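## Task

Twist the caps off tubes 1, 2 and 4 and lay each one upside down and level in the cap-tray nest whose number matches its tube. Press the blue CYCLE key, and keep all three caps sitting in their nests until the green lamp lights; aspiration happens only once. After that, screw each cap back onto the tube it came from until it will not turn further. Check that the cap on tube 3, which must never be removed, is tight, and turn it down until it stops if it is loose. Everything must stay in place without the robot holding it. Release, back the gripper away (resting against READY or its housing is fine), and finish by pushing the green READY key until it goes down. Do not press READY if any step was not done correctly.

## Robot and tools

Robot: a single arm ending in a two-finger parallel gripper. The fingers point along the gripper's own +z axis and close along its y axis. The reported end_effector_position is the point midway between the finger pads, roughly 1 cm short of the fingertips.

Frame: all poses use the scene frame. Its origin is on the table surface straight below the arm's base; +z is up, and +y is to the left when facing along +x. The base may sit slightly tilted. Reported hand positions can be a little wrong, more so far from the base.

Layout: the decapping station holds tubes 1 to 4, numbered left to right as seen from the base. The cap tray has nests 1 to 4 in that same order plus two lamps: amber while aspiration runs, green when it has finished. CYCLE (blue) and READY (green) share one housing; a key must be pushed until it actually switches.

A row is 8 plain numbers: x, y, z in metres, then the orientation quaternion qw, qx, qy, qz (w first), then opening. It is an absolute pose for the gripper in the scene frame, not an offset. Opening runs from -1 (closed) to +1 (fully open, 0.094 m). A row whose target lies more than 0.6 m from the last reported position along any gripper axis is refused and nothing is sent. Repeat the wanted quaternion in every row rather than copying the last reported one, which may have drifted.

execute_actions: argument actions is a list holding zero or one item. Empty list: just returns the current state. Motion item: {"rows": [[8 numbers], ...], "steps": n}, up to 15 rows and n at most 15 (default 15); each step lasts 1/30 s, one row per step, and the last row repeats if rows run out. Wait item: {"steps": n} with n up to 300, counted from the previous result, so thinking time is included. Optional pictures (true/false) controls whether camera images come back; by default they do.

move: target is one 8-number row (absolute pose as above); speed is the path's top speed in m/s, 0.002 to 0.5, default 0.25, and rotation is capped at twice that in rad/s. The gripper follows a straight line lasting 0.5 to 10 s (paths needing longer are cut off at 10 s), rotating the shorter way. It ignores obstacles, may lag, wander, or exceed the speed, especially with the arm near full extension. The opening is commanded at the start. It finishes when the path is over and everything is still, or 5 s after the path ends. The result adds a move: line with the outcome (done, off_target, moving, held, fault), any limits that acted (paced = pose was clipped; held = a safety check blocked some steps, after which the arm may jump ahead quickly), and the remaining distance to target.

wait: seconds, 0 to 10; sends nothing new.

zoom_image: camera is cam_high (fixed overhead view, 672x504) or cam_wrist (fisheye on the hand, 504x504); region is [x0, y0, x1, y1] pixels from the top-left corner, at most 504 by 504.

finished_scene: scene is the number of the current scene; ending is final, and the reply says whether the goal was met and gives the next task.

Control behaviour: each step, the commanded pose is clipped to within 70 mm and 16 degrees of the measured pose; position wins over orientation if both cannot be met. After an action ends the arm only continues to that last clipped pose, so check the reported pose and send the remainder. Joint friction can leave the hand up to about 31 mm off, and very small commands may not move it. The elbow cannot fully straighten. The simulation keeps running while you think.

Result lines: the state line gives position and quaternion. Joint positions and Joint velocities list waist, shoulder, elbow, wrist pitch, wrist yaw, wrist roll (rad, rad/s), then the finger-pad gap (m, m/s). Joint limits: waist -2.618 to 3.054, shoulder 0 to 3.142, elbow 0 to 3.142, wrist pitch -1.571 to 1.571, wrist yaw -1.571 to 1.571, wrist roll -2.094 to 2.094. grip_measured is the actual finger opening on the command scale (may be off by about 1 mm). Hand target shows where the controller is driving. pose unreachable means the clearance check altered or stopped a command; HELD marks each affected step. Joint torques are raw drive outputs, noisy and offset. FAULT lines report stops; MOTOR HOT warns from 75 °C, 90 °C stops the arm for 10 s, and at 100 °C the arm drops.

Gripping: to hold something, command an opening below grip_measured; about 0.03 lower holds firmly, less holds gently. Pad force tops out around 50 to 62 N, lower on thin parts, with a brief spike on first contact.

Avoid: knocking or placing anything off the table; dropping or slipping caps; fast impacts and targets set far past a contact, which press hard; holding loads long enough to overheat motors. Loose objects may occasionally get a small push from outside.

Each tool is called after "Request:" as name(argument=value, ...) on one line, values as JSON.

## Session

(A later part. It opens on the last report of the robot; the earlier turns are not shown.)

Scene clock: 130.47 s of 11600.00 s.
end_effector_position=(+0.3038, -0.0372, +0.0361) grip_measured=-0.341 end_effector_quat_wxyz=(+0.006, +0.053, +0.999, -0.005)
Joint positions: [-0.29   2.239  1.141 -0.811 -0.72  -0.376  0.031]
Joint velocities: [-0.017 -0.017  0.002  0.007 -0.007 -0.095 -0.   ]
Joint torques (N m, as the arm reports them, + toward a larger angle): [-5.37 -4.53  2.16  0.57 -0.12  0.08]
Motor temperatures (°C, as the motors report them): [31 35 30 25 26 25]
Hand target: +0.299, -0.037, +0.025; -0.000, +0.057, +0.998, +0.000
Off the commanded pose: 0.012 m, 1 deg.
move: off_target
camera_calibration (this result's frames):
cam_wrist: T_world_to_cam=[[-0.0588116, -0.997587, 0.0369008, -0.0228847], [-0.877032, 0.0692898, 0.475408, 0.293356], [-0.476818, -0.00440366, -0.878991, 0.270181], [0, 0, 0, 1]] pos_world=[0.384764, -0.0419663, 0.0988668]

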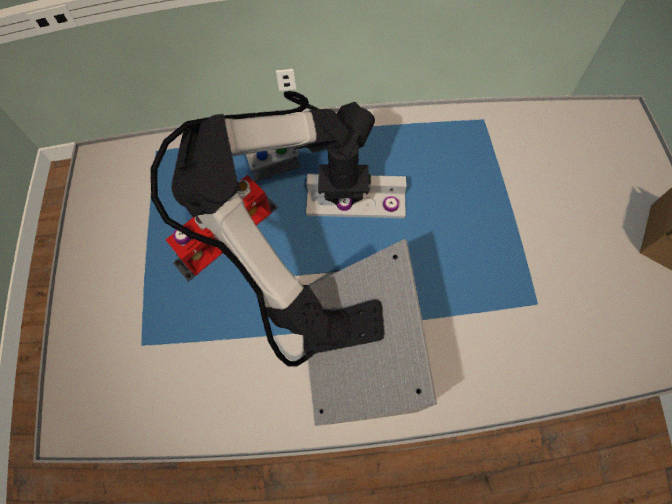

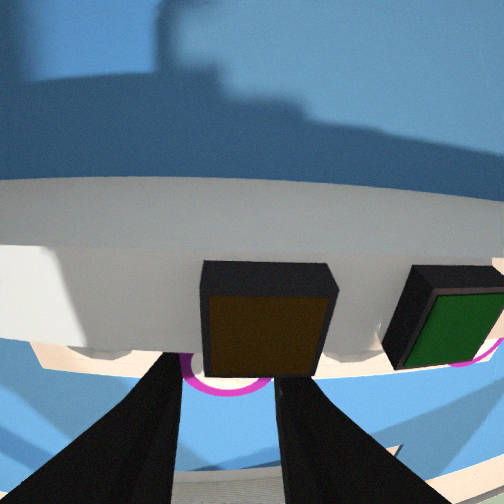

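Request:
execute_actions(actions=[{"rows":[[0.3035,-0.0372,0.034,0,0.055,0.998,0,-0.37],[0.3035,-0.0372,0.036,0,0.055,0.998,0,-0.37],[0.3035,-0.0372,0.036,0,0.055,0.998,0,-0.37],[0.3035,-0.0372,0.036,0,0.055,0.998,0,-0.31],[0.3035,-0.0372,0.036,0,0.055,0.998,0,-0.27],[0.3035,-0.0372,0.036,0,0.055,0.998,0,-0.05]],"steps":11}], pictures=false)

Request:
move(target=[0.303,-0.037,0.085,0,0.057,0.998,0,-0.05], speed=0.15)

Request:
zoom_image(camera="cam_high", region=[320,180,410,225])

Scene clock: 133.97 s of 11600.00 s.
end_effector_position=(+0.3037, -0.0366, +0.0368) grip_measured=-0.052 end_effector_quat_wxyz=(+0.005, +0.053, +0.999, -0.005)
Joint positions: [-0.29   2.239  1.145 -0.819 -0.72  -0.379  0.045]
Joint velocities: [ 0.012 -0.012 -0.027  0.007 -0.051  0.066  0.   ]
Joint torques (N m, as the arm reports them, + toward a larger angle): [-7.03 -4.58  4.9   0.07 -0.07 -0.01]
Motor temperatures (°C, as the motors report them): [31 35 30 25 26 25]
Hand target: +0.304, -0.037, +0.036; +0.000, +0.055, +0.998, -0.000
Off the commanded pose: 0.001 m, 1 deg.
Steps of this call (steps 1 to 94: nothing new was sent; steps 95 to 105: all 11 steps of this action). Readings (end_effector_position):
95: (+0.3037, -0.0371, +0.0361)
96: (+0.3040, -0.0370, +0.0365)
98: (+0.3041, -0.0369, +0.0367)
102: (+0.3038, -0.0366, +0.0368)
105: the state above

Scene clock: 135.23 s of 11600.00 s.
end_effector_position=(+0.3004, -0.0370, +0.0784) grip_measured=-0.052 end_effector_quat_wxyz=(-0.002, +0.062, +0.998, +0.006)
Joint positions: [-0.381  2.228  1.254 -1.042 -0.697 -0.491  0.045]
Joint velocities: [ 0.002 -0.007  0.007 -0.095  0.007 -0.037 -0.001]
Joint torques (N m, as the arm reports them, + toward a larger angle): [-7.36 -6.33  5.32 -0.01  0.05 -0.04]
Motor temperatures (°C, as the motors report them): [31 35 30 25 26 25]
Hand target: +0.302, -0.037, +0.085; +0.000, +0.057, +0.998, -0.000
Off the commanded pose: 0.007 m, 1 deg.
move: done
camera_calibration (this result's frames):
cam_wrist: T_world_to_cam=[[-0.0761512, -0.99699, 0.0145439, -0.0174232], [-0.868124, 0.0734691, 0.49088, 0.266459], [-0.490471, 0.0247552, -0.871106, 0.310291], [0, 0, 0, 1]] pos_world=[0.382181, -0.0446285, 0.13975]

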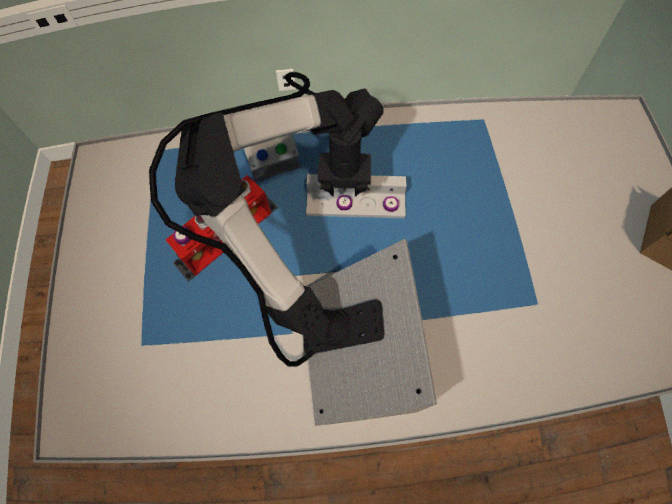

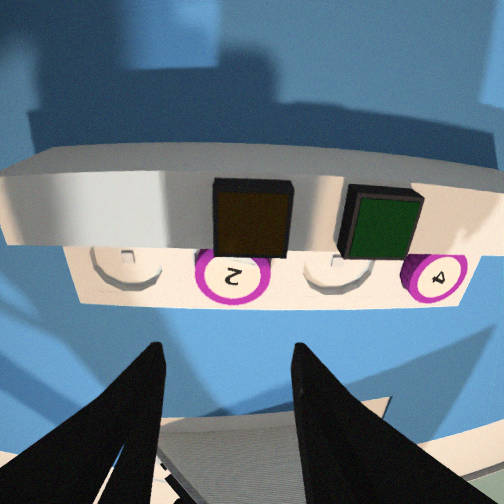

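Region (320, 180, 410, 225) of cam_high's 672x504 image, scaled by 5.600, with more detail than that image has.

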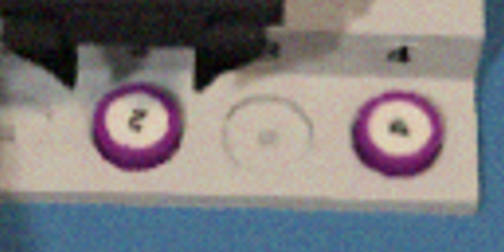

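Request:
move(target=[0.293,-0.14,0.095,0,0.743,0.669,0,0.6], speed=0.5)

Request:
zoom_image(camera="cam_wrist", region=[130,200,330,400])

Scene clock: 139.33 s of 11600.00 s.
end_effector_position=(+0.2943, -0.1370, +0.0939) grip_measured=+0.598 end_effector_quat_wxyz=(+0.004, +0.735, +0.678, +0.003)
Joint positions: [-0.586  2.506  1.478 -1.099 -0.596  0.826  0.075]
Joint velocities: [-0.007  0.007  0.007 -0.051 -0.051  0.007  0.001]
Joint torques (N m, as the arm reports them, + toward a larger angle): [-7.39 -6.19  5.93  0.07  0.11  0.09]
Motor temperatures (°C, as the motors report them): [31 35 30 25 26 25]
Hand target: +0.292, -0.141, +0.095; +0.001, +0.743, +0.669, -0.001
Off the commanded pose: 0.003 m, 1 deg.
move: done
camera_calibration (this result's frames):
cam_wrist: T_world_to_cam=[[-0.999317, 0.0329043, 0.0167998, 0.294716], [0.0369224, 0.873603, 0.485236, 0.104694], [0.00128997, 0.485525, -0.874222, 0.242006], [0, 0, 0, 1]] pos_world=[0.290337, -0.218658, 0.155815]

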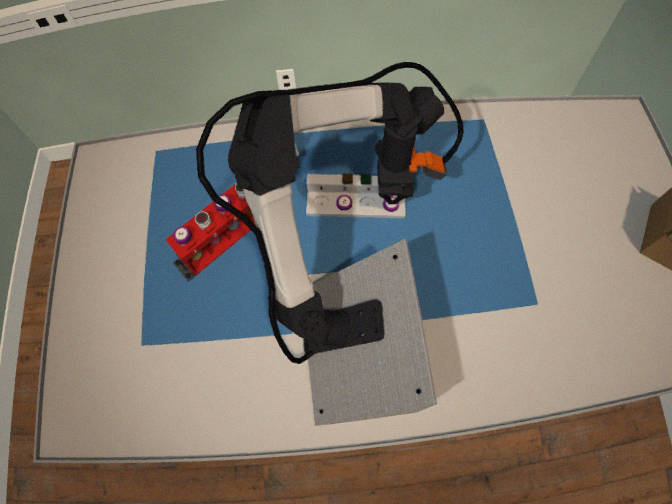

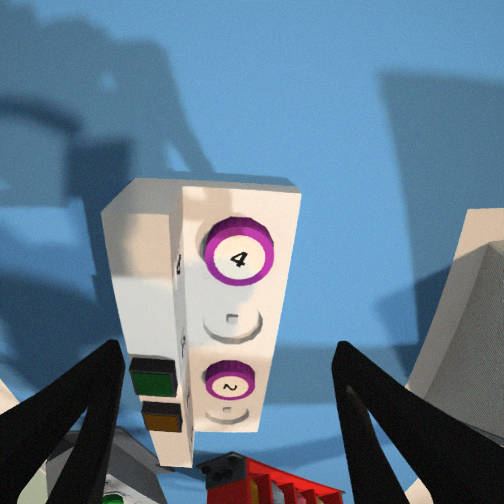

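Region (130, 200, 330, 400) of cam_wrist's 504x504 image, scaled by 2.520, with more detail than that image has.

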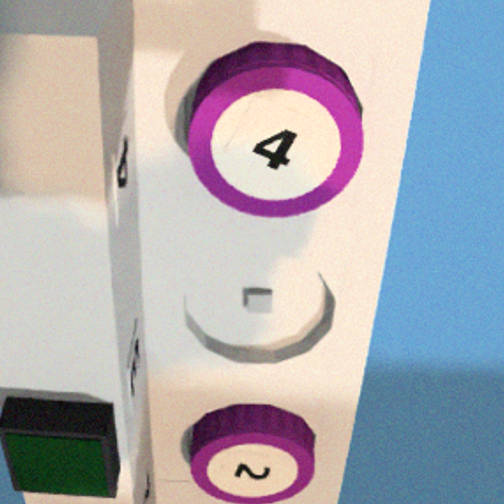

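Request:
move(target=[0.25,0.10,0.158,0,0.743,0.669,0,-0.05], speed=0.35)

Request:
move(target=[0.2115,0.303,0.152,0,0.755,0.656,0,-0.05], speed=0.3)

Request:
move(target=[0.2105,0.2995,0.1295,0,0.76,0.65,0,-0.05], speed=0.06)

Scene clock: 142.73 s of 11600.00 s.
end_effector_position=(+0.2493, +0.0963, +0.1559) grip_measured=-0.048 end_effector_quat_wxyz=(+0.002, +0.741, +0.672, -0.003)
Joint positions: [-0.328  1.721  1.214 -1.451 -0.703  1.127  0.045]
Joint velocities: [-0.002  0.012 -0.007 -0.095 -0.037 -0.022 -0.001]
Joint torques (N m, as the arm reports them, + toward a larger angle): [-4.55 -2.85  5.17  0.02 -0.06  0.11]
Motor temperatures (°C, as the motors report them): [31 35 30 25 26 25]
Hand target: +0.250, +0.102, +0.158; -0.001, +0.743, +0.669, +0.001
Off the commanded pose: 0.004 m, 1 deg.
move: done
camera_calibration (this result's frames):
cam_wrist: T_world_to_cam=[[-0.998435, 0.0488057, 0.0273084, 0.237632], [0.0559241, 0.87553, 0.479917, -0.131621], [-0.000486577, 0.480693, -0.876889, 0.184324], [0, 0, 0, 1]] pos_world=[0.24471, 0.0150368, 0.218309]

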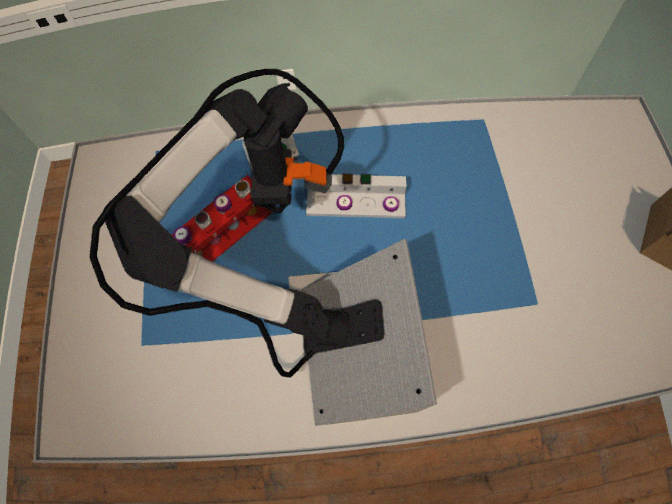

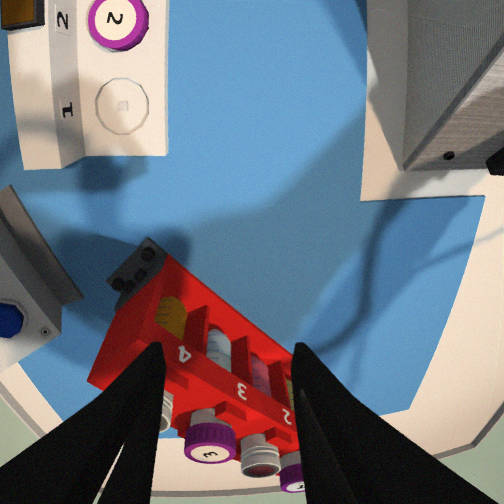

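Scene clock: 144.20 s of 11600.00 s.
end_effector_position=(+0.2094, +0.3003, +0.1490) grip_measured=-0.048 end_effector_quat_wxyz=(-0.012, +0.762, +0.647, -0.006)
Joint positions: [ 0.248  1.392  1.469 -1.519 -0.796  1.955  0.045]
Joint velocities: [-0.007  0.007 -0.017  0.037 -0.007  0.037  0.   ]
Joint torques (N m, as the arm reports them, + toward a larger angle): [-2.78 -4.61  4.75  0.22  0.1   0.1 ]
Motor temperatures (°C, as the motors report them): [31 35 30 25 26 25]
Hand target: +0.210, +0.305, +0.152; -0.002, +0.755, +0.656, +0.001
Off the commanded pose: 0.005 m, 2 deg.
move: done
camera_calibration (this result's frames):
cam_wrist: T_world_to_cam=[[-0.992132, 0.113857, 0.052069, 0.163447], [0.124699, 0.861542, 0.492134, -0.316725], [0.0111733, 0.494755, -0.868961, 0.0723221], [0, 0, 0, 1]] pos_world=[0.200848, 0.218481, 0.210206]

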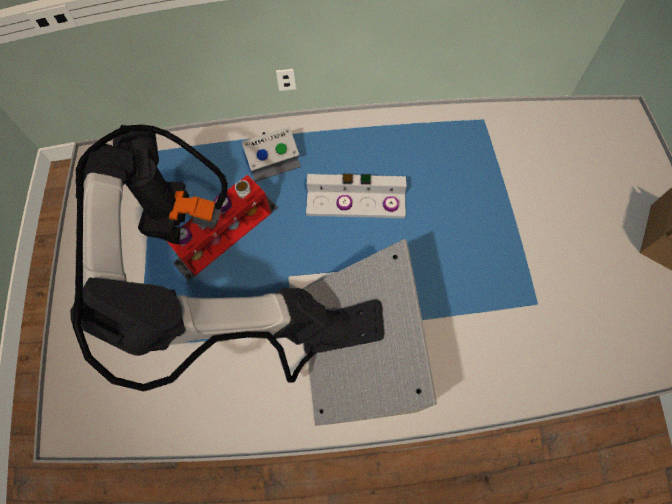

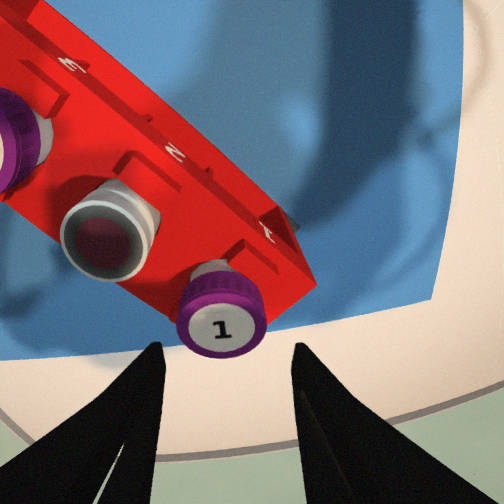

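Scene clock: 145.13 s of 11600.00 s.
end_effector_position=(+0.2123, +0.3000, +0.1306) grip_measured=-0.048 end_effector_quat_wxyz=(-0.007, +0.763, +0.646, -0.002)
Joint positions: [ 0.305  1.37   1.394 -1.394 -0.781  2.05   0.045]
Joint velocities: [-0.007 -0.012 -0.017 -0.037 -0.037 -0.051 -0.   ]
Joint torques (N m, as the arm reports them, + toward a larger angle): [-2.72 -5.09  2.98  0.26  0.11  0.12]
Motor temperatures (°C, as the motors report them): [31 35 30 25 26 25]
Hand target: +0.211, +0.300, +0.130; -0.000, +0.760, +0.650, -0.000
Off the commanded pose: 0.002 m, 1 deg.
move: done
camera_calibration (this result's frames):
cam_wrist: T_world_to_cam=[[-0.992373, 0.116879, 0.0391745, 0.168156], [0.12098, 0.862496, 0.491391, -0.307158], [0.0236456, 0.492383, -0.870058, 0.0546614], [0, 0, 0, 1]] pos_world=[0.202741, 0.218354, 0.191906]

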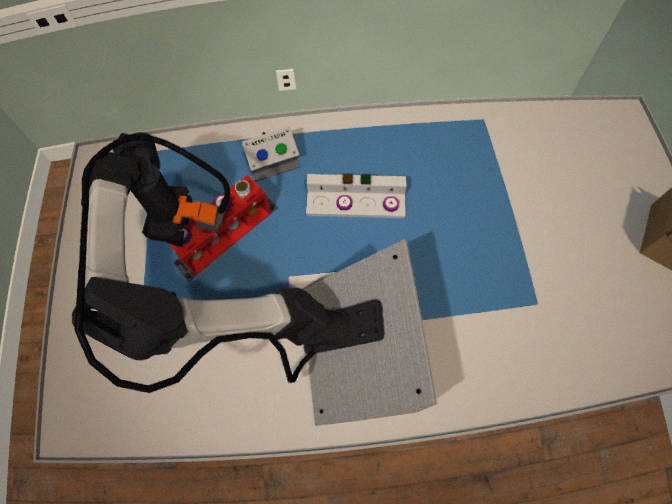

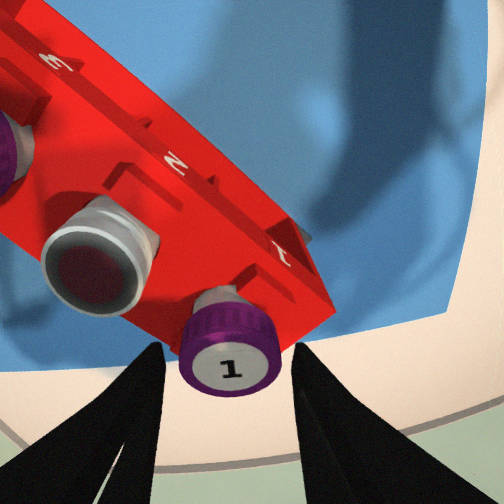

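Request:
execute_actions(actions=[{"rows":[[0.2118,0.2998,0.1305,0,0.763,0.646,0,-0.37]],"steps":7}], pictures=false)

Request:
move(target=[0.2118,0.2998,0.132,0,-0.156,0.988,0,-0.37], speed=0.5)

Request:
move(target=[0.2118,0.2998,0.1335,0,-0.924,0.383,0,-0.37], speed=0.5)

Request:
execute_actions(actions=[{"rows":[[0.2118,0.300,0.1328,0,-0.92,0.392,0,-0.08]],"steps":5}], pictures=false)

Request:
move(target=[0.2118,0.300,0.1328,0,-0.156,0.988,0,-0.08], speed=0.5)

Request:
move(target=[0.2118,0.300,0.1328,0,0.766,0.643,0,-0.08], speed=0.5)

Scene clock: 147.23 s of 11600.00 s.
end_effector_position=(+0.2116, +0.3003, +0.1304) grip_measured=-0.338 end_effector_quat_wxyz=(-0.007, +0.764, +0.645, -0.003)
Joint positions: [ 0.306  1.369  1.394 -1.396 -0.781  2.054  0.031]
Joint velocities: [ 0.012 -0.002  0.007  0.037 -0.066  0.037 -0.   ]
Joint torques (N m, as the arm reports them, + toward a larger angle): [-3.18 -4.81  3.4   0.24  0.13  0.11]
Motor temperatures (°C, as the motors report them): [31 35 30 25 26 25]
Hand target: +0.212, +0.300, +0.131; -0.000, +0.763, +0.646, -0.000
Off the commanded pose: 0.000 m, 1 deg.
Steps of this call (steps 1 to 56: nothing new was sent; steps 57 to 63: all 7 steps of this action). Readings (end_effector_position):
57: (+0.2127, +0.3000, +0.1306)
58: (+0.2117, +0.3003, +0.1306)
60: (+0.2116, +0.3003, +0.1304)
63: the state above

Scene clock: 150.30 s of 11600.00 s.
end_effector_position=(+0.2108, +0.2992, +0.1314) grip_measured=-0.338 end_effector_quat_wxyz=(-0.004, -0.133, +0.991, -0.001)
Joint positions: [ 0.307  1.363  1.394 -1.398 -0.769  0.051  0.031]
Joint velocities: [-0.007  0.007 -0.017  0.037  0.007 -0.037  0.001]
Joint torques (N m, as the arm reports them, + toward a larger angle): [-3.66 -4.4   3.83  0.27 -0.04 -0.21]
Motor temperatures (°C, as the motors report them): [31 35 30 25 26 25]
Hand target: +0.212, +0.300, +0.132; +0.000, -0.156, +0.988, -0.000
Off the commanded pose: 0.001 m, 3 deg.
move: off_target
camera_calibration (this result's frames):
cam_wrist: T_world_to_cam=[[0.310076, -0.950317, 0.02738, 0.213065], [-0.830356, -0.256684, 0.494592, 0.228306], [-0.462992, -0.176096, -0.868694, 0.358235], [0, 0, 0, 1]] pos_world=[0.289369, 0.324166, 0.192444]

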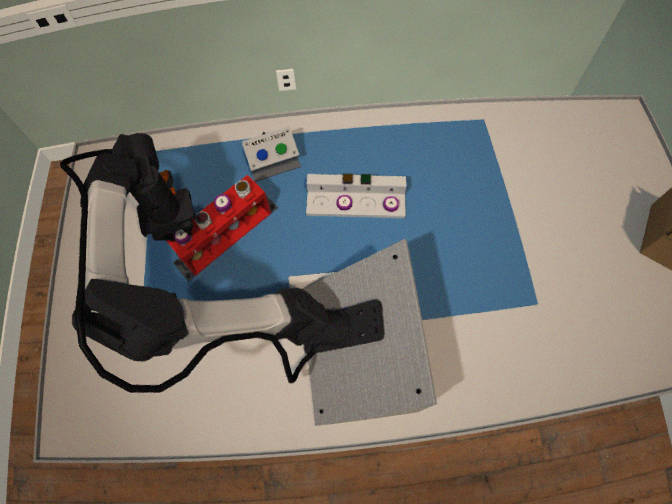

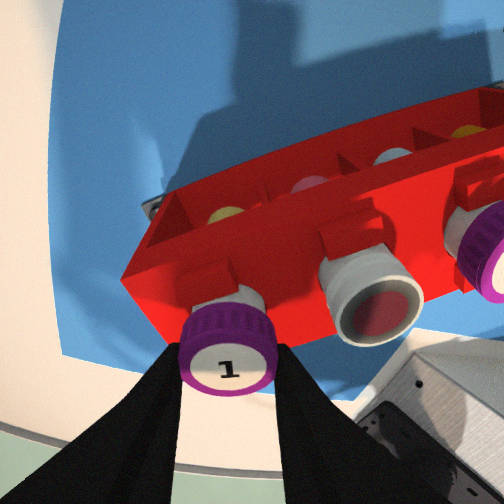

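Scene clock: 153.20 s of 11600.00 s.
end_effector_position=(+0.2118, +0.2990, +0.1328) grip_measured=-0.341 end_effector_quat_wxyz=(+0.003, +0.915, -0.403, +0.004)
Joint positions: [ 0.307  1.355  1.394 -1.391 -0.759 -1.984  0.031]
Joint velocities: [-0.012 -0.002  0.007 -0.095 -0.066 -0.037 -0.   ]
Joint torques (N m, as the arm reports them, + toward a larger angle): [-3.74 -3.73  4.26  0.08 -0.17 -0.34]
Motor temperatures (°C, as the motors report them): [31 35 30 25 26 25]
Hand target: +0.212, +0.300, +0.133; -0.000, +0.924, -0.383, +0.001
Off the commanded pose: 0.001 m, 3 deg.
move: off_target
camera_calibration (this result's frames):
cam_wrist: T_world_to_cam=[[0.704482, 0.709346, 0.023106, -0.366705], [0.607961, -0.61995, 0.49603, 0.0321747], [0.366181, -0.335397, -0.867998, 0.231765], [0, 0, 0, 1]] pos_world=[0.153908, 0.357801, 0.193685]

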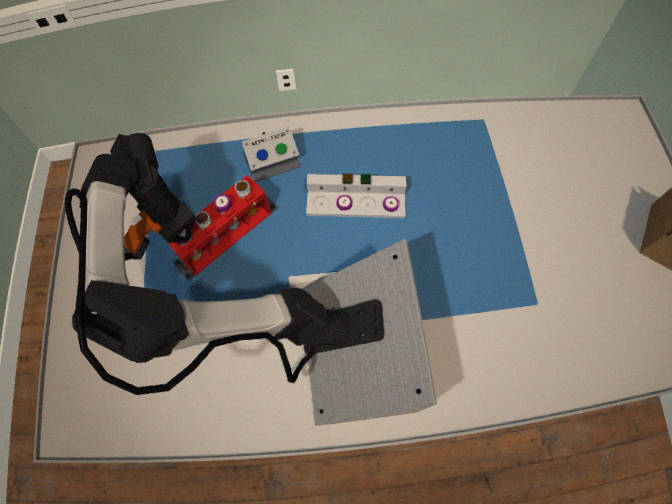

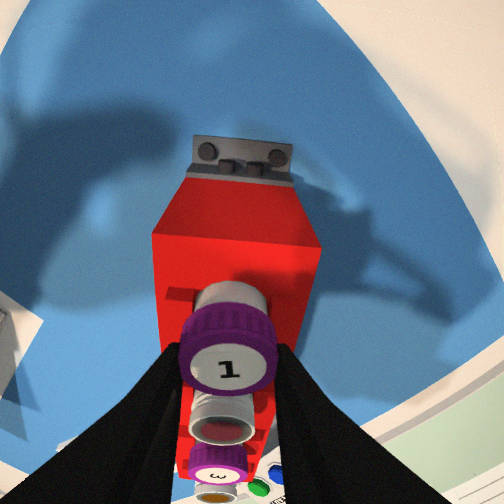

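Scene clock: 153.37 s of 11600.00 s.
end_effector_position=(+0.2118, +0.2991, +0.1328) grip_measured=-0.082 end_effector_quat_wxyz=(+0.003, +0.918, -0.397, +0.004)
Joint positions: [ 0.307  1.355  1.394 -1.391 -0.76  -1.998  0.043]
Joint velocities: [-0.007 -0.012 -0.022 -0.051  0.095 -0.125 -0.   ]
Joint torques (N m, as the arm reports them, + toward a larger angle): [-3.78 -3.62  4.1   0.09 -0.16 -0.04]
Motor temperatures (°C, as the motors report them): [31 35 30 25 26 25]
Hand target: +0.212, +0.300, +0.133; +0.000, +0.920, -0.392, +0.000
Off the commanded pose: 0.001 m, 1 deg.
Steps of this call (steps 1 to 5: all 5 steps of this action). Readings (end_effector_position):
1: (+0.2118, +0.2990, +0.1328)
2: (+0.2118, +0.2991, +0.1328)
4: (+0.2118, +0.2991, +0.1328)
5: the state above

Scene clock: 156.40 s of 11600.00 s.
end_effector_position=(+0.2106, +0.3004, +0.1328) grip_measured=-0.082 end_effector_quat_wxyz=(-0.000, -0.163, +0.987, -0.001)
Joint positions: [ 0.307  1.355  1.394 -1.395 -0.769 -0.003  0.043]
Joint velocities: [-0.012 -0.007 -0.002  0.037 -0.037  0.066  0.   ]
Joint torques (N m, as the arm reports them, + toward a larger angle): [-3.73 -3.62  4.23  0.18 -0.08  0.09]
Motor temperatures (°C, as the motors report them): [30 35 30 25 26 25]
Hand target: +0.212, +0.300, +0.133; -0.000, -0.156, +0.988, +0.000
Off the commanded pose: 0.001 m, 1 deg.
move: done
camera_calibration (this result's frames):
cam_wrist: T_world_to_cam=[[0.367191, -0.929743, 0.0273518, 0.196017], [-0.81677, -0.308226, 0.487733, 0.241252], [-0.445036, -0.201431, -0.872564, 0.363852], [0, 0, 0, 1]] pos_world=[0.286999, 0.329897, 0.194457]

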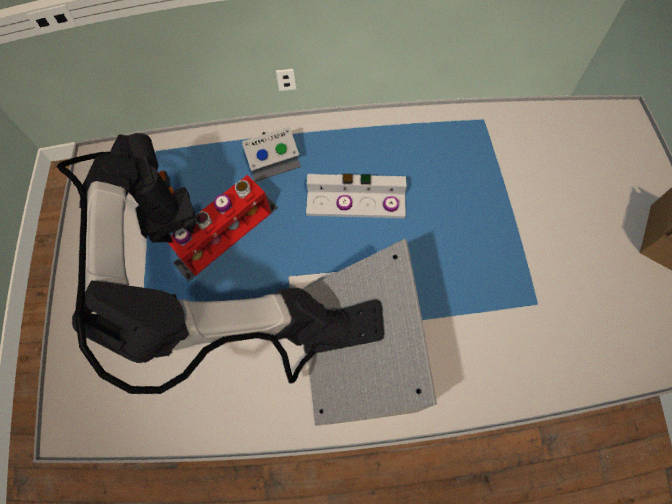

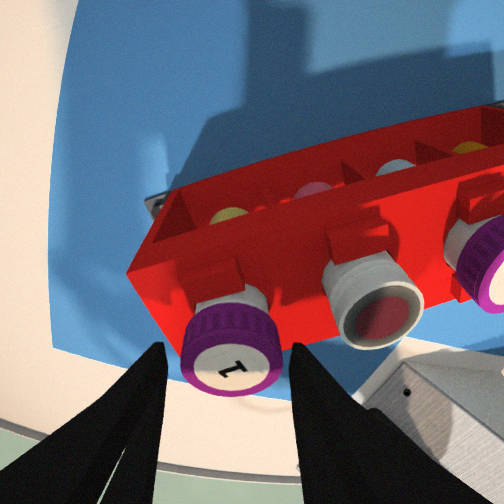

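Scene clock: 159.27 s of 11600.00 s.
end_effector_position=(+0.2105, +0.3005, +0.1328) grip_measured=-0.082 end_effector_quat_wxyz=(-0.000, +0.761, +0.648, -0.001)
Joint positions: [ 0.307  1.355  1.394 -1.395 -0.77   2.055  0.043]
Joint velocities: [ 0.002  0.007  0.007 -0.051 -0.051 -0.007  0.001]
Joint torques (N m, as the arm reports them, + toward a larger angle): [-3.71 -3.59  4.16  0.11  0.01  0.1 ]
Motor temperatures (°C, as the motors report them): [30 35 30 25 26 25]
Hand target: +0.212, +0.300, +0.133; -0.000, +0.766, +0.643, -0.000
Off the commanded pose: 0.001 m, 1 deg.
move: done
camera_calibration (this result's frames):
cam_wrist: T_world_to_cam=[[-0.993415, 0.111284, 0.0272414, 0.169757], [0.110435, 0.866811, 0.486254, -0.306845], [0.0304991, 0.486061, -0.873393, 0.0572654], [0, 0, 0, 1]] pos_world=[0.20078, 0.219251, 0.194595]

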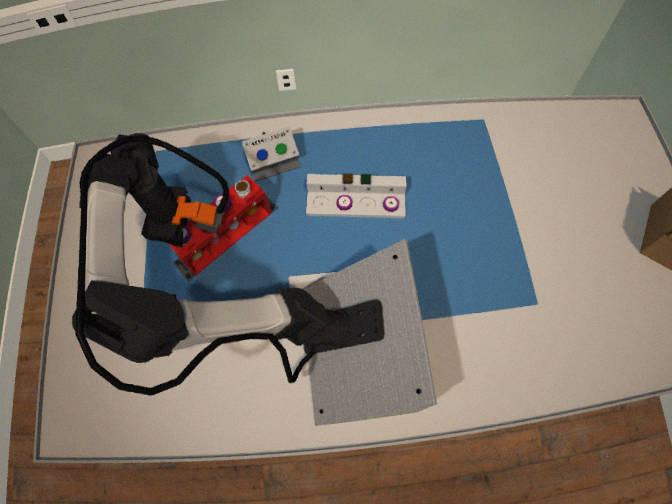

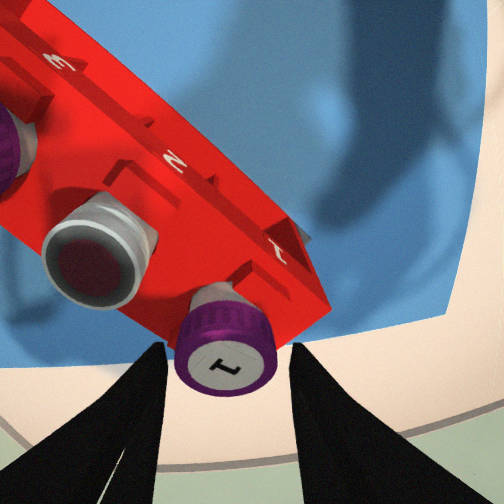

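Request:
execute_actions(actions=[{"rows":[[0.2115,0.2995,0.133,0,0.763,0.646,0,-0.372]],"steps":7}], pictures=false)

Request:
move(target=[0.2115,0.2995,0.1355,0,-0.156,0.988,0,-0.372], speed=0.5)

Request:
move(target=[0.2115,0.2995,0.138,0,-0.924,0.383,0,-0.372], speed=0.5)

Request:
move(target=[0.213,0.2995,0.144,0,-0.924,0.383,0,-0.372], speed=0.03)

Scene clock: 161.10 s of 11600.00 s.
end_effector_position=(+0.2113, +0.3006, +0.1328) grip_measured=-0.338 end_effector_quat_wxyz=(+0.001, +0.761, +0.648, +0.001)
Joint positions: [ 0.307  1.355  1.394 -1.391 -0.769  2.058  0.031]
Joint velocities: [-0.017 -0.007  0.002 -0.007 -0.022 -0.125  0.001]
Joint torques (N m, as the arm reports them, + toward a larger angle): [-3.92 -3.7   4.02  0.06 -0.02 -0.01]
Motor temperatures (°C, as the motors report them): [30 35 30 25 26 25]
Hand target: +0.211, +0.300, +0.133; -0.000, +0.763, +0.646, +0.000
Off the commanded pose: 0.001 m, 0 deg.
Steps of this call (steps 1 to 48: nothing new was sent; steps 49 to 55: all 7 steps of this action). Readings (end_effector_position):
49: (+0.2105, +0.3005, +0.1328)
50: (+0.2113, +0.3006, +0.1328)
52: (+0.2113, +0.3006, +0.1328)
55: the state above

Scene clock: 164.17 s of 11600.00 s.
end_effector_position=(+0.2109, +0.2988, +0.1332) grip_measured=-0.338 end_effector_quat_wxyz=(+0.000, -0.156, +0.988, -0.004)
Joint positions: [ 0.304  1.355  1.394 -1.397 -0.763  0.007  0.031]
Joint velocities: [-0.002 -0.007 -0.017  0.022  0.022 -0.066  0.   ]
Joint torques (N m, as the arm reports them, + toward a larger angle): [-4.36 -3.61  4.8   0.05 -0.1  -0.06]
Motor temperatures (°C, as the motors report them): [30 35 30 25 26 25]
Hand target: +0.212, +0.299, +0.135; +0.000, -0.156, +0.988, -0.000
Off the commanded pose: 0.002 m, 0 deg.
move: done
camera_calibration (this result's frames):
cam_wrist: T_world_to_cam=[[0.354293, -0.934515, 0.0340338, 0.197701], [-0.822048, -0.293893, 0.487713, 0.237705], [-0.445773, -0.200771, -0.872341, 0.363997], [0, 0, 0, 1]] pos_world=[0.287621, 0.327695, 0.194869]

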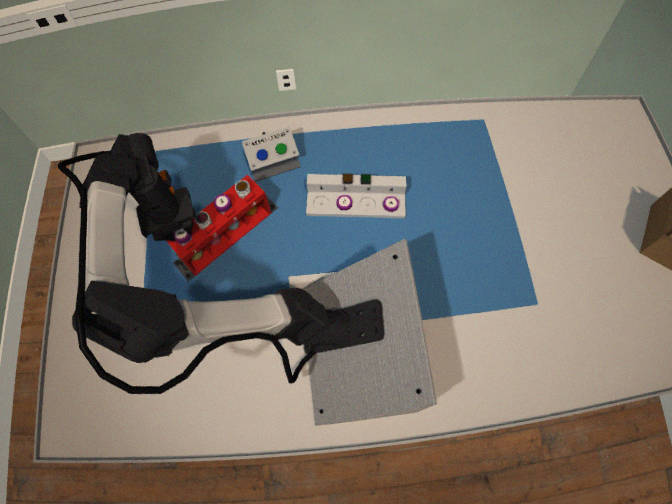

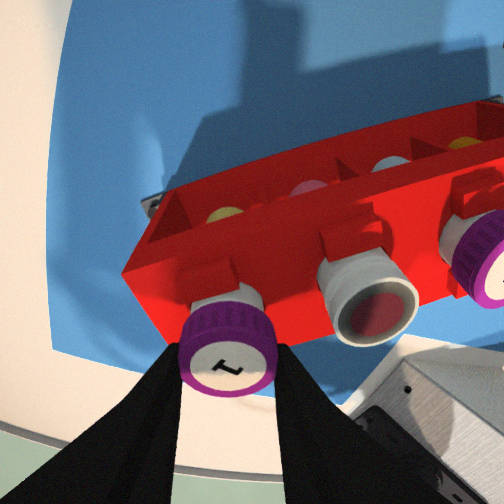

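Scene clock: 167.00 s of 11600.00 s.
end_effector_position=(+0.2120, +0.2984, +0.1344) grip_measured=-0.338 end_effector_quat_wxyz=(+0.000, +0.925, -0.381, +0.003)
Joint positions: [ 0.296  1.355  1.394 -1.397 -0.768 -2.046  0.031]
Joint velocities: [-0.012  0.002  0.002 -0.051 -0.037 -0.022 -0.   ]
Joint torques (N m, as the arm reports them, + toward a larger angle): [-4.34 -3.28  5.43 -0.16 -0.15 -0.04]
Motor temperatures (°C, as the motors report them): [30 35 30 25 26 25]
Hand target: +0.212, +0.299, +0.138; -0.000, +0.924, -0.383, +0.000
Off the commanded pose: 0.004 m, 0 deg.
move: done
camera_calibration (this result's frames):
cam_wrist: T_world_to_cam=[[0.668291, 0.743373, 0.0279945, -0.369577], [0.63814, -0.592214, 0.491997, 0.0167912], [0.382316, -0.310932, -0.870147, 0.222518], [0, 0, 0, 1]] pos_world=[0.151197, 0.353866, 0.195708]

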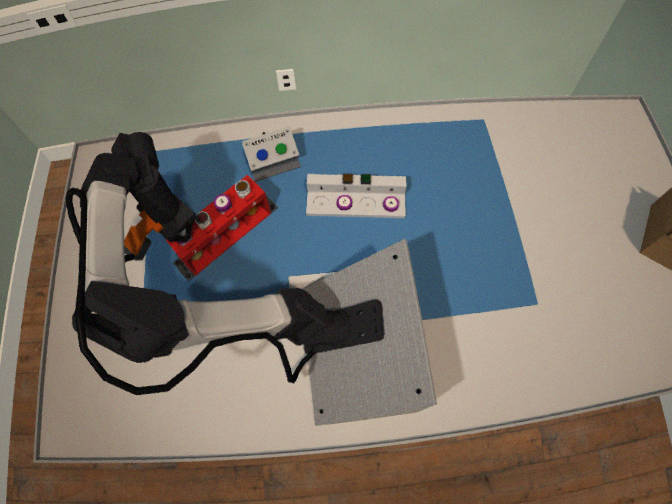

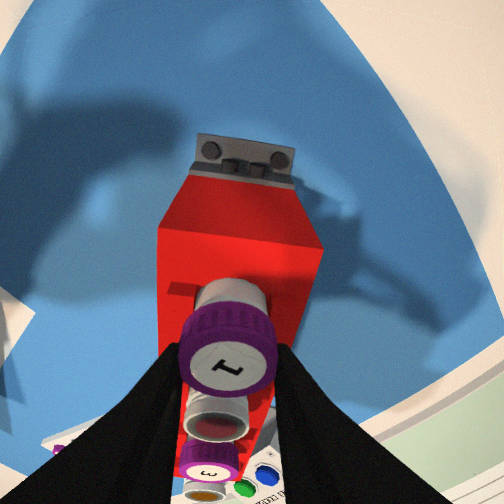

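Scene clock: 167.73 s of 11600.00 s.
end_effector_position=(+0.2108, +0.2997, +0.1428) grip_measured=-0.338 end_effector_quat_wxyz=(-0.000, +0.926, -0.378, +0.006)
Joint positions: [ 0.277  1.355  1.424 -1.439 -0.769 -2.074  0.031]
Joint velocities: [-0.017 -0.007 -0.012  0.022 -0.066 -0.007 -0.001]
Joint torques (N m, as the arm reports them, + toward a larger angle): [-4.34 -2.33  5.26 -0.04 -0.13 -0.05]
Motor temperatures (°C, as the motors report them): [30 35 30 25 26 25]
Hand target: +0.213, +0.299, +0.144; -0.000, +0.924, -0.383, +0.001
Off the commanded pose: 0.002 m, 1 deg.
move: done
camera_calibration (this result's frames):
cam_wrist: T_world_to_cam=[[0.663609, 0.747456, 0.0305373, -0.370566], [0.638882, -0.587505, 0.496657, 0.0119058], [0.38917, -0.310076, -0.86741, 0.228564], [0, 0, 0, 1]] pos_world=[0.149354, 0.354848, 0.203661]

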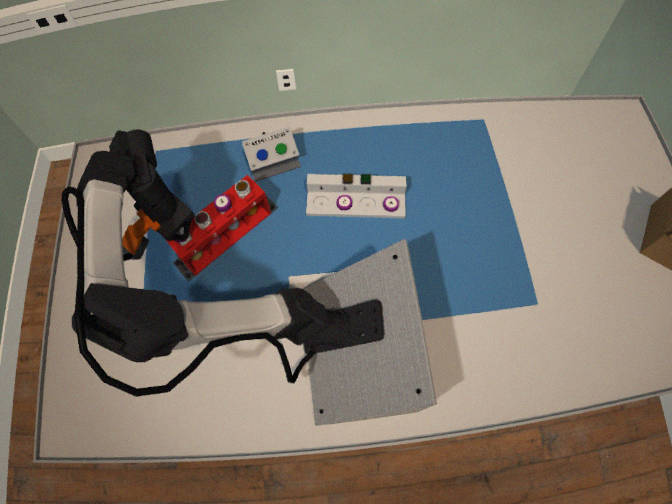

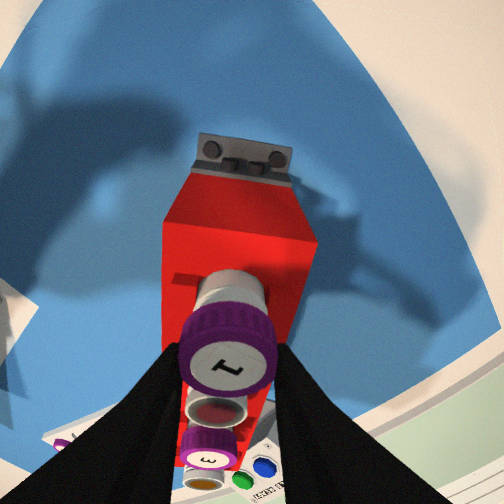

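Request:
move(target=[0.213,0.298,0.158,0,-0.89,0.456,0,-0.372], speed=0.15)

Request:
move(target=[0.265,0.10,0.155,0,-0.35,0.937,0,-0.372], speed=0.5)

Request:
move(target=[0.305,0.013,0.075,0,0.057,0.998,0,-0.372], speed=0.5)

Request:
move(target=[0.3035,0.0155,0.038,0,0.057,0.998,0,-0.372], speed=0.06)

Request:
zoom_image(camera="cam_high", region=[300,170,400,230])

Scene clock: 170.80 s of 11600.00 s.
end_effector_position=(+0.2110, +0.2969, +0.1559) grip_measured=-0.338 end_effector_quat_wxyz=(+0.003, +0.896, -0.444, +0.005)
Joint positions: [ 0.227  1.378  1.476 -1.524 -0.774 -2.003  0.031]
Joint velocities: [ 0.007 -0.017 -0.007 -0.051  0.051  0.037 -0.001]
Joint torques (N m, as the arm reports them, + toward a larger angle): [-4.4  -2.36  5.14 -0.06 -0.16  0.1 ]
Motor temperatures (°C, as the motors report them): [30 34 30 25 26 25]
Hand target: +0.213, +0.298, +0.158; -0.000, +0.890, -0.456, +0.000
Off the commanded pose: 0.003 m, 2 deg.
move: done
camera_calibration (this result's frames):
cam_wrist: T_world_to_cam=[[0.764332, 0.644318, 0.0255093, -0.358878], [0.549779, -0.671836, 0.496366, 0.0475433], [0.336956, -0.365364, -0.867738, 0.266401], [0, 0, 0, 1]] pos_world=[0.158398, 0.360506, 0.216722]

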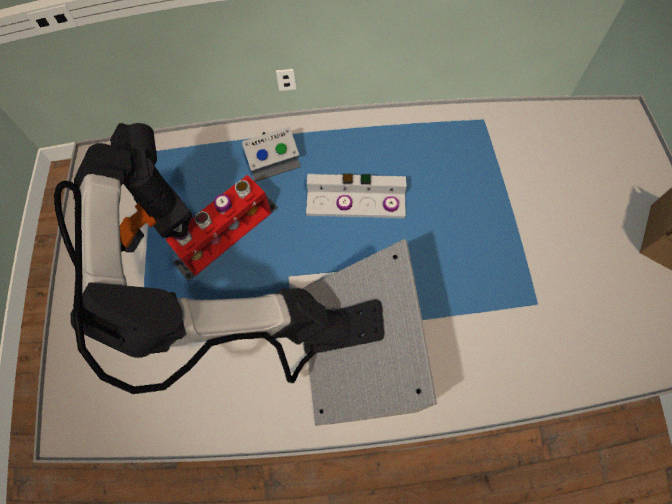

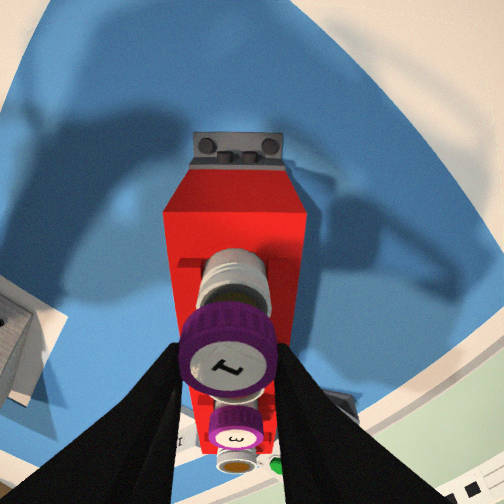

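Scene clock: 172.97 s of 11600.00 s.
end_effector_position=(+0.2655, +0.1054, +0.1566) grip_measured=-0.338 end_effector_quat_wxyz=(+0.002, -0.358, +0.934, +0.003)
Joint positions: [-0.293  1.759  1.282 -1.459 -0.729 -1.235  0.031]
Joint velocities: [ 0.002 -0.002  0.012  0.051  0.095  0.037 -0.001]
Joint torques (N m, as the arm reports them, + toward a larger angle): [-6.09 -2.36  3.68  0.3   0.    0.1 ]
Motor temperatures (°C, as the motors report them): [30 34 30 25 26 25]
Hand target: +0.266, +0.099, +0.155; -0.000, -0.350, +0.937, -0.002
Off the commanded pose: 0.006 m, 1 deg.
move: done
camera_calibration (this result's frames):
cam_wrist: T_world_to_cam=[[0.703407, -0.710434, 0.0224041, -0.117672], [-0.63003, -0.608586, 0.482376, 0.197355], [-0.329061, -0.353422, -0.875678, 0.355514], [0, 0, 0, 1]] pos_world=[0.324097, 0.162155, 0.218753]

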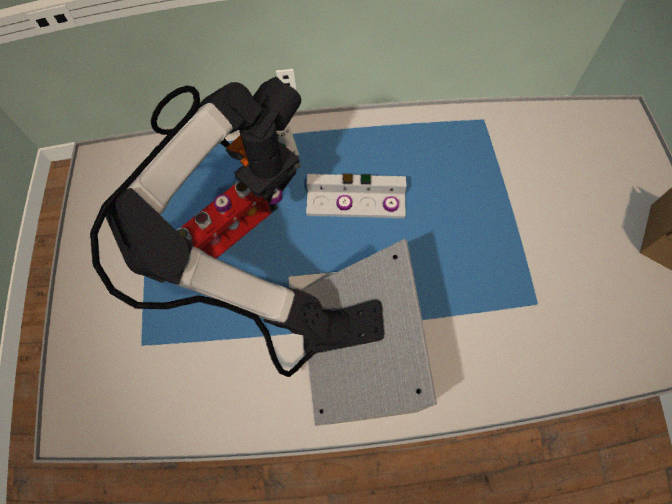

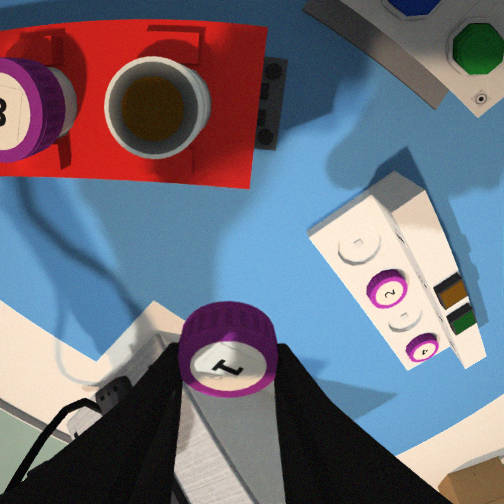

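Scene clock: 174.57 s of 11600.00 s.
end_effector_position=(+0.3074, +0.0119, +0.0795) grip_measured=-0.338 end_effector_quat_wxyz=(+0.001, +0.055, +0.998, -0.000)
Joint positions: [-0.277  2.088  1.215 -1.043 -0.729 -0.368  0.031]
Joint velocities: [ 0.007  0.007 -0.002 -0.051 -0.022  0.007 -0.   ]
Joint torques (N m, as the arm reports them, + toward a larger angle): [-5.77 -5.02  2.98  0.39 -0.07  0.09]
Motor temperatures (°C, as the motors report them): [30 34 30 25 26 25]
Hand target: +0.306, +0.012, +0.075; -0.000, +0.057, +0.998, +0.000
Off the commanded pose: 0.005 m, 0 deg.
move: done
camera_calibration (this result's frames):
cam_wrist: T_world_to_cam=[[-0.0613749, -0.99775, 0.0269805, 0.0263283], [-0.872152, 0.0667548, 0.484659, 0.270199], [-0.48537, 0.00621475, -0.874287, 0.312378], [0, 0, 0, 1]] pos_world=[0.388889, 0.00629064, 0.141443]

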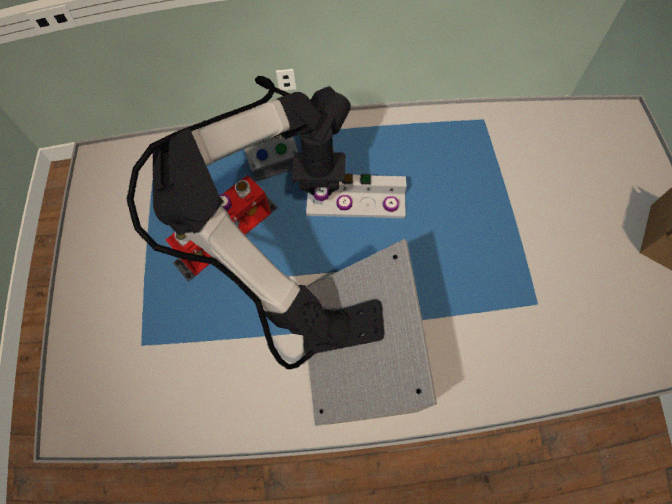

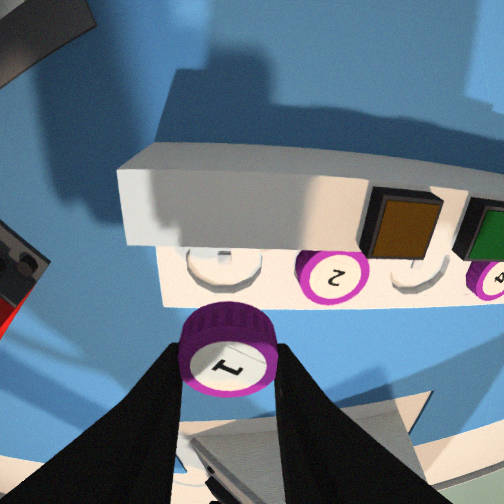

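Scene clock: 175.77 s of 11600.00 s.
end_effector_position=(+0.3063, +0.0155, +0.0433) grip_measured=-0.338 end_effector_quat_wxyz=(+0.002, +0.053, +0.999, -0.005)
Joint positions: [-0.191  2.088  1.114 -0.862 -0.746 -0.258  0.031]
Joint velocities: [-0.022 -0.017  0.022  0.022  0.022  0.066 -0.   ]
Joint torques (N m, as the arm reports them, + toward a larger angle): [-6.14 -4.68  2.59  0.41 -0.12  0.12]
Motor temperatures (°C, as the motors report them): [30 34 30 25 26 25]
Hand target: +0.304, +0.016, +0.038; -0.000, +0.057, +0.998, +0.000
Off the commanded pose: 0.006 m, 1 deg.
move: done
camera_calibration (this result's frames):
cam_wrist: T_world_to_cam=[[-0.0568693, -0.997695, 0.0370187, 0.0289939], [-0.872772, 0.0676852, 0.483413, 0.286776], [-0.484805, -0.00481746, -0.874609, 0.280238], [0, 0, 0, 1]] pos_world=[0.3878, 0.0108667, 0.105394]

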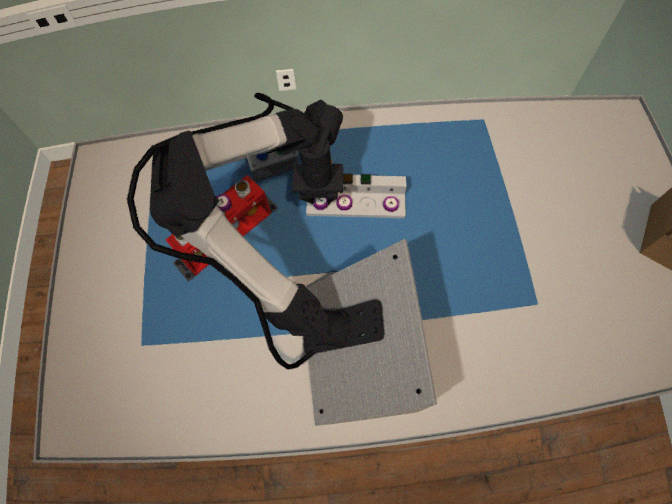

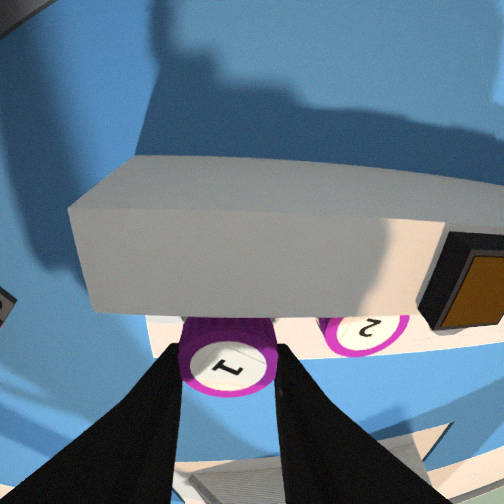

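Region (300, 170, 400, 230) of cam_high's 672x504 image, scaled by 5.040, with more detail than that image has; it fills the top 302 rows of this view, and the rest is white.

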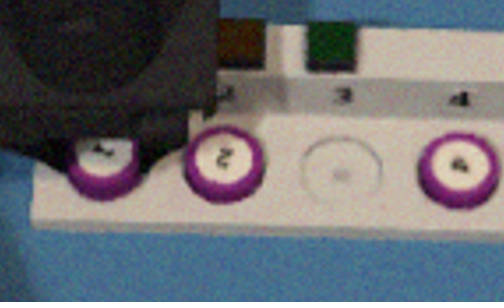

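Request:
move(target=[0.3062,0.015,0.026,0,0.057,0.998,0,-0.372], speed=0.025)

Request:
zoom_image(camera="cam_high", region=[300,170,400,230])

Scene clock: 178.43 s of 11600.00 s.
end_effector_position=(+0.3094, +0.0161, +0.0348) grip_measured=-0.338 end_effector_quat_wxyz=(+0.005, +0.052, +0.999, -0.006)
Joint positions: [-0.169  2.096  1.102 -0.814 -0.751 -0.225  0.031]
Joint velocities: [ 0.002  0.007 -0.012 -0.095  0.022  0.066 -0.001]
Joint torques (N m, as the arm reports them, + toward a larger angle): [-5.81 -4.04  2.42  0.5  -0.16  0.07]
Motor temperatures (°C, as the motors report them): [30 34 30 25 26 25]
Hand target: +0.306, +0.015, +0.026; -0.000, +0.057, +0.998, +0.000
Off the commanded pose: 0.009 m, 1 deg.
move: done
camera_calibration (this result's frames):
cam_wrist: T_world_to_cam=[[-0.0555608, -0.997699, 0.038846, 0.0296009], [-0.875473, 0.0673866, 0.478546, 0.294604], [-0.480063, -0.00742014, -0.877203, 0.273006], [0, 0, 0, 1]] pos_world=[0.390622, 0.0117062, 0.09735]

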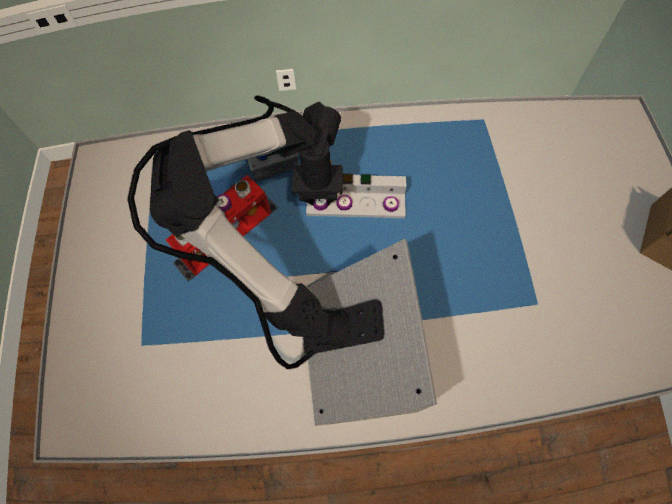

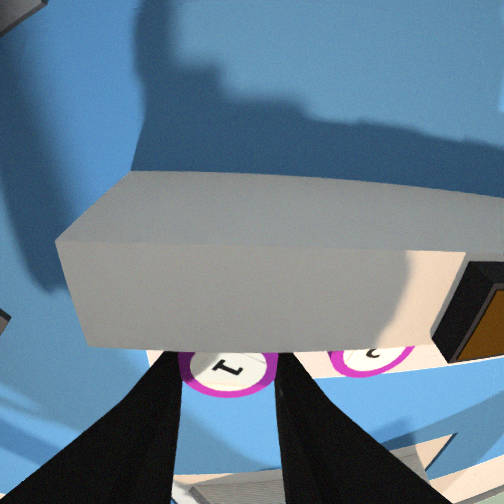

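Region (300, 170, 400, 230) of cam_high's 672x504 image, scaled by 5.040, with more detail than that image has; it fills the top 302 rows of this view, and the rest is white.

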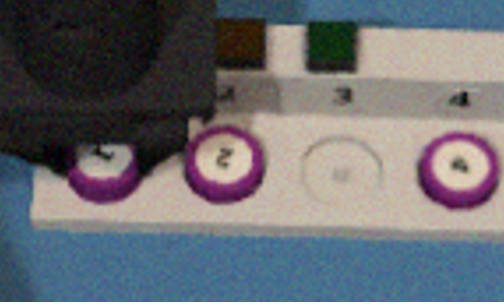

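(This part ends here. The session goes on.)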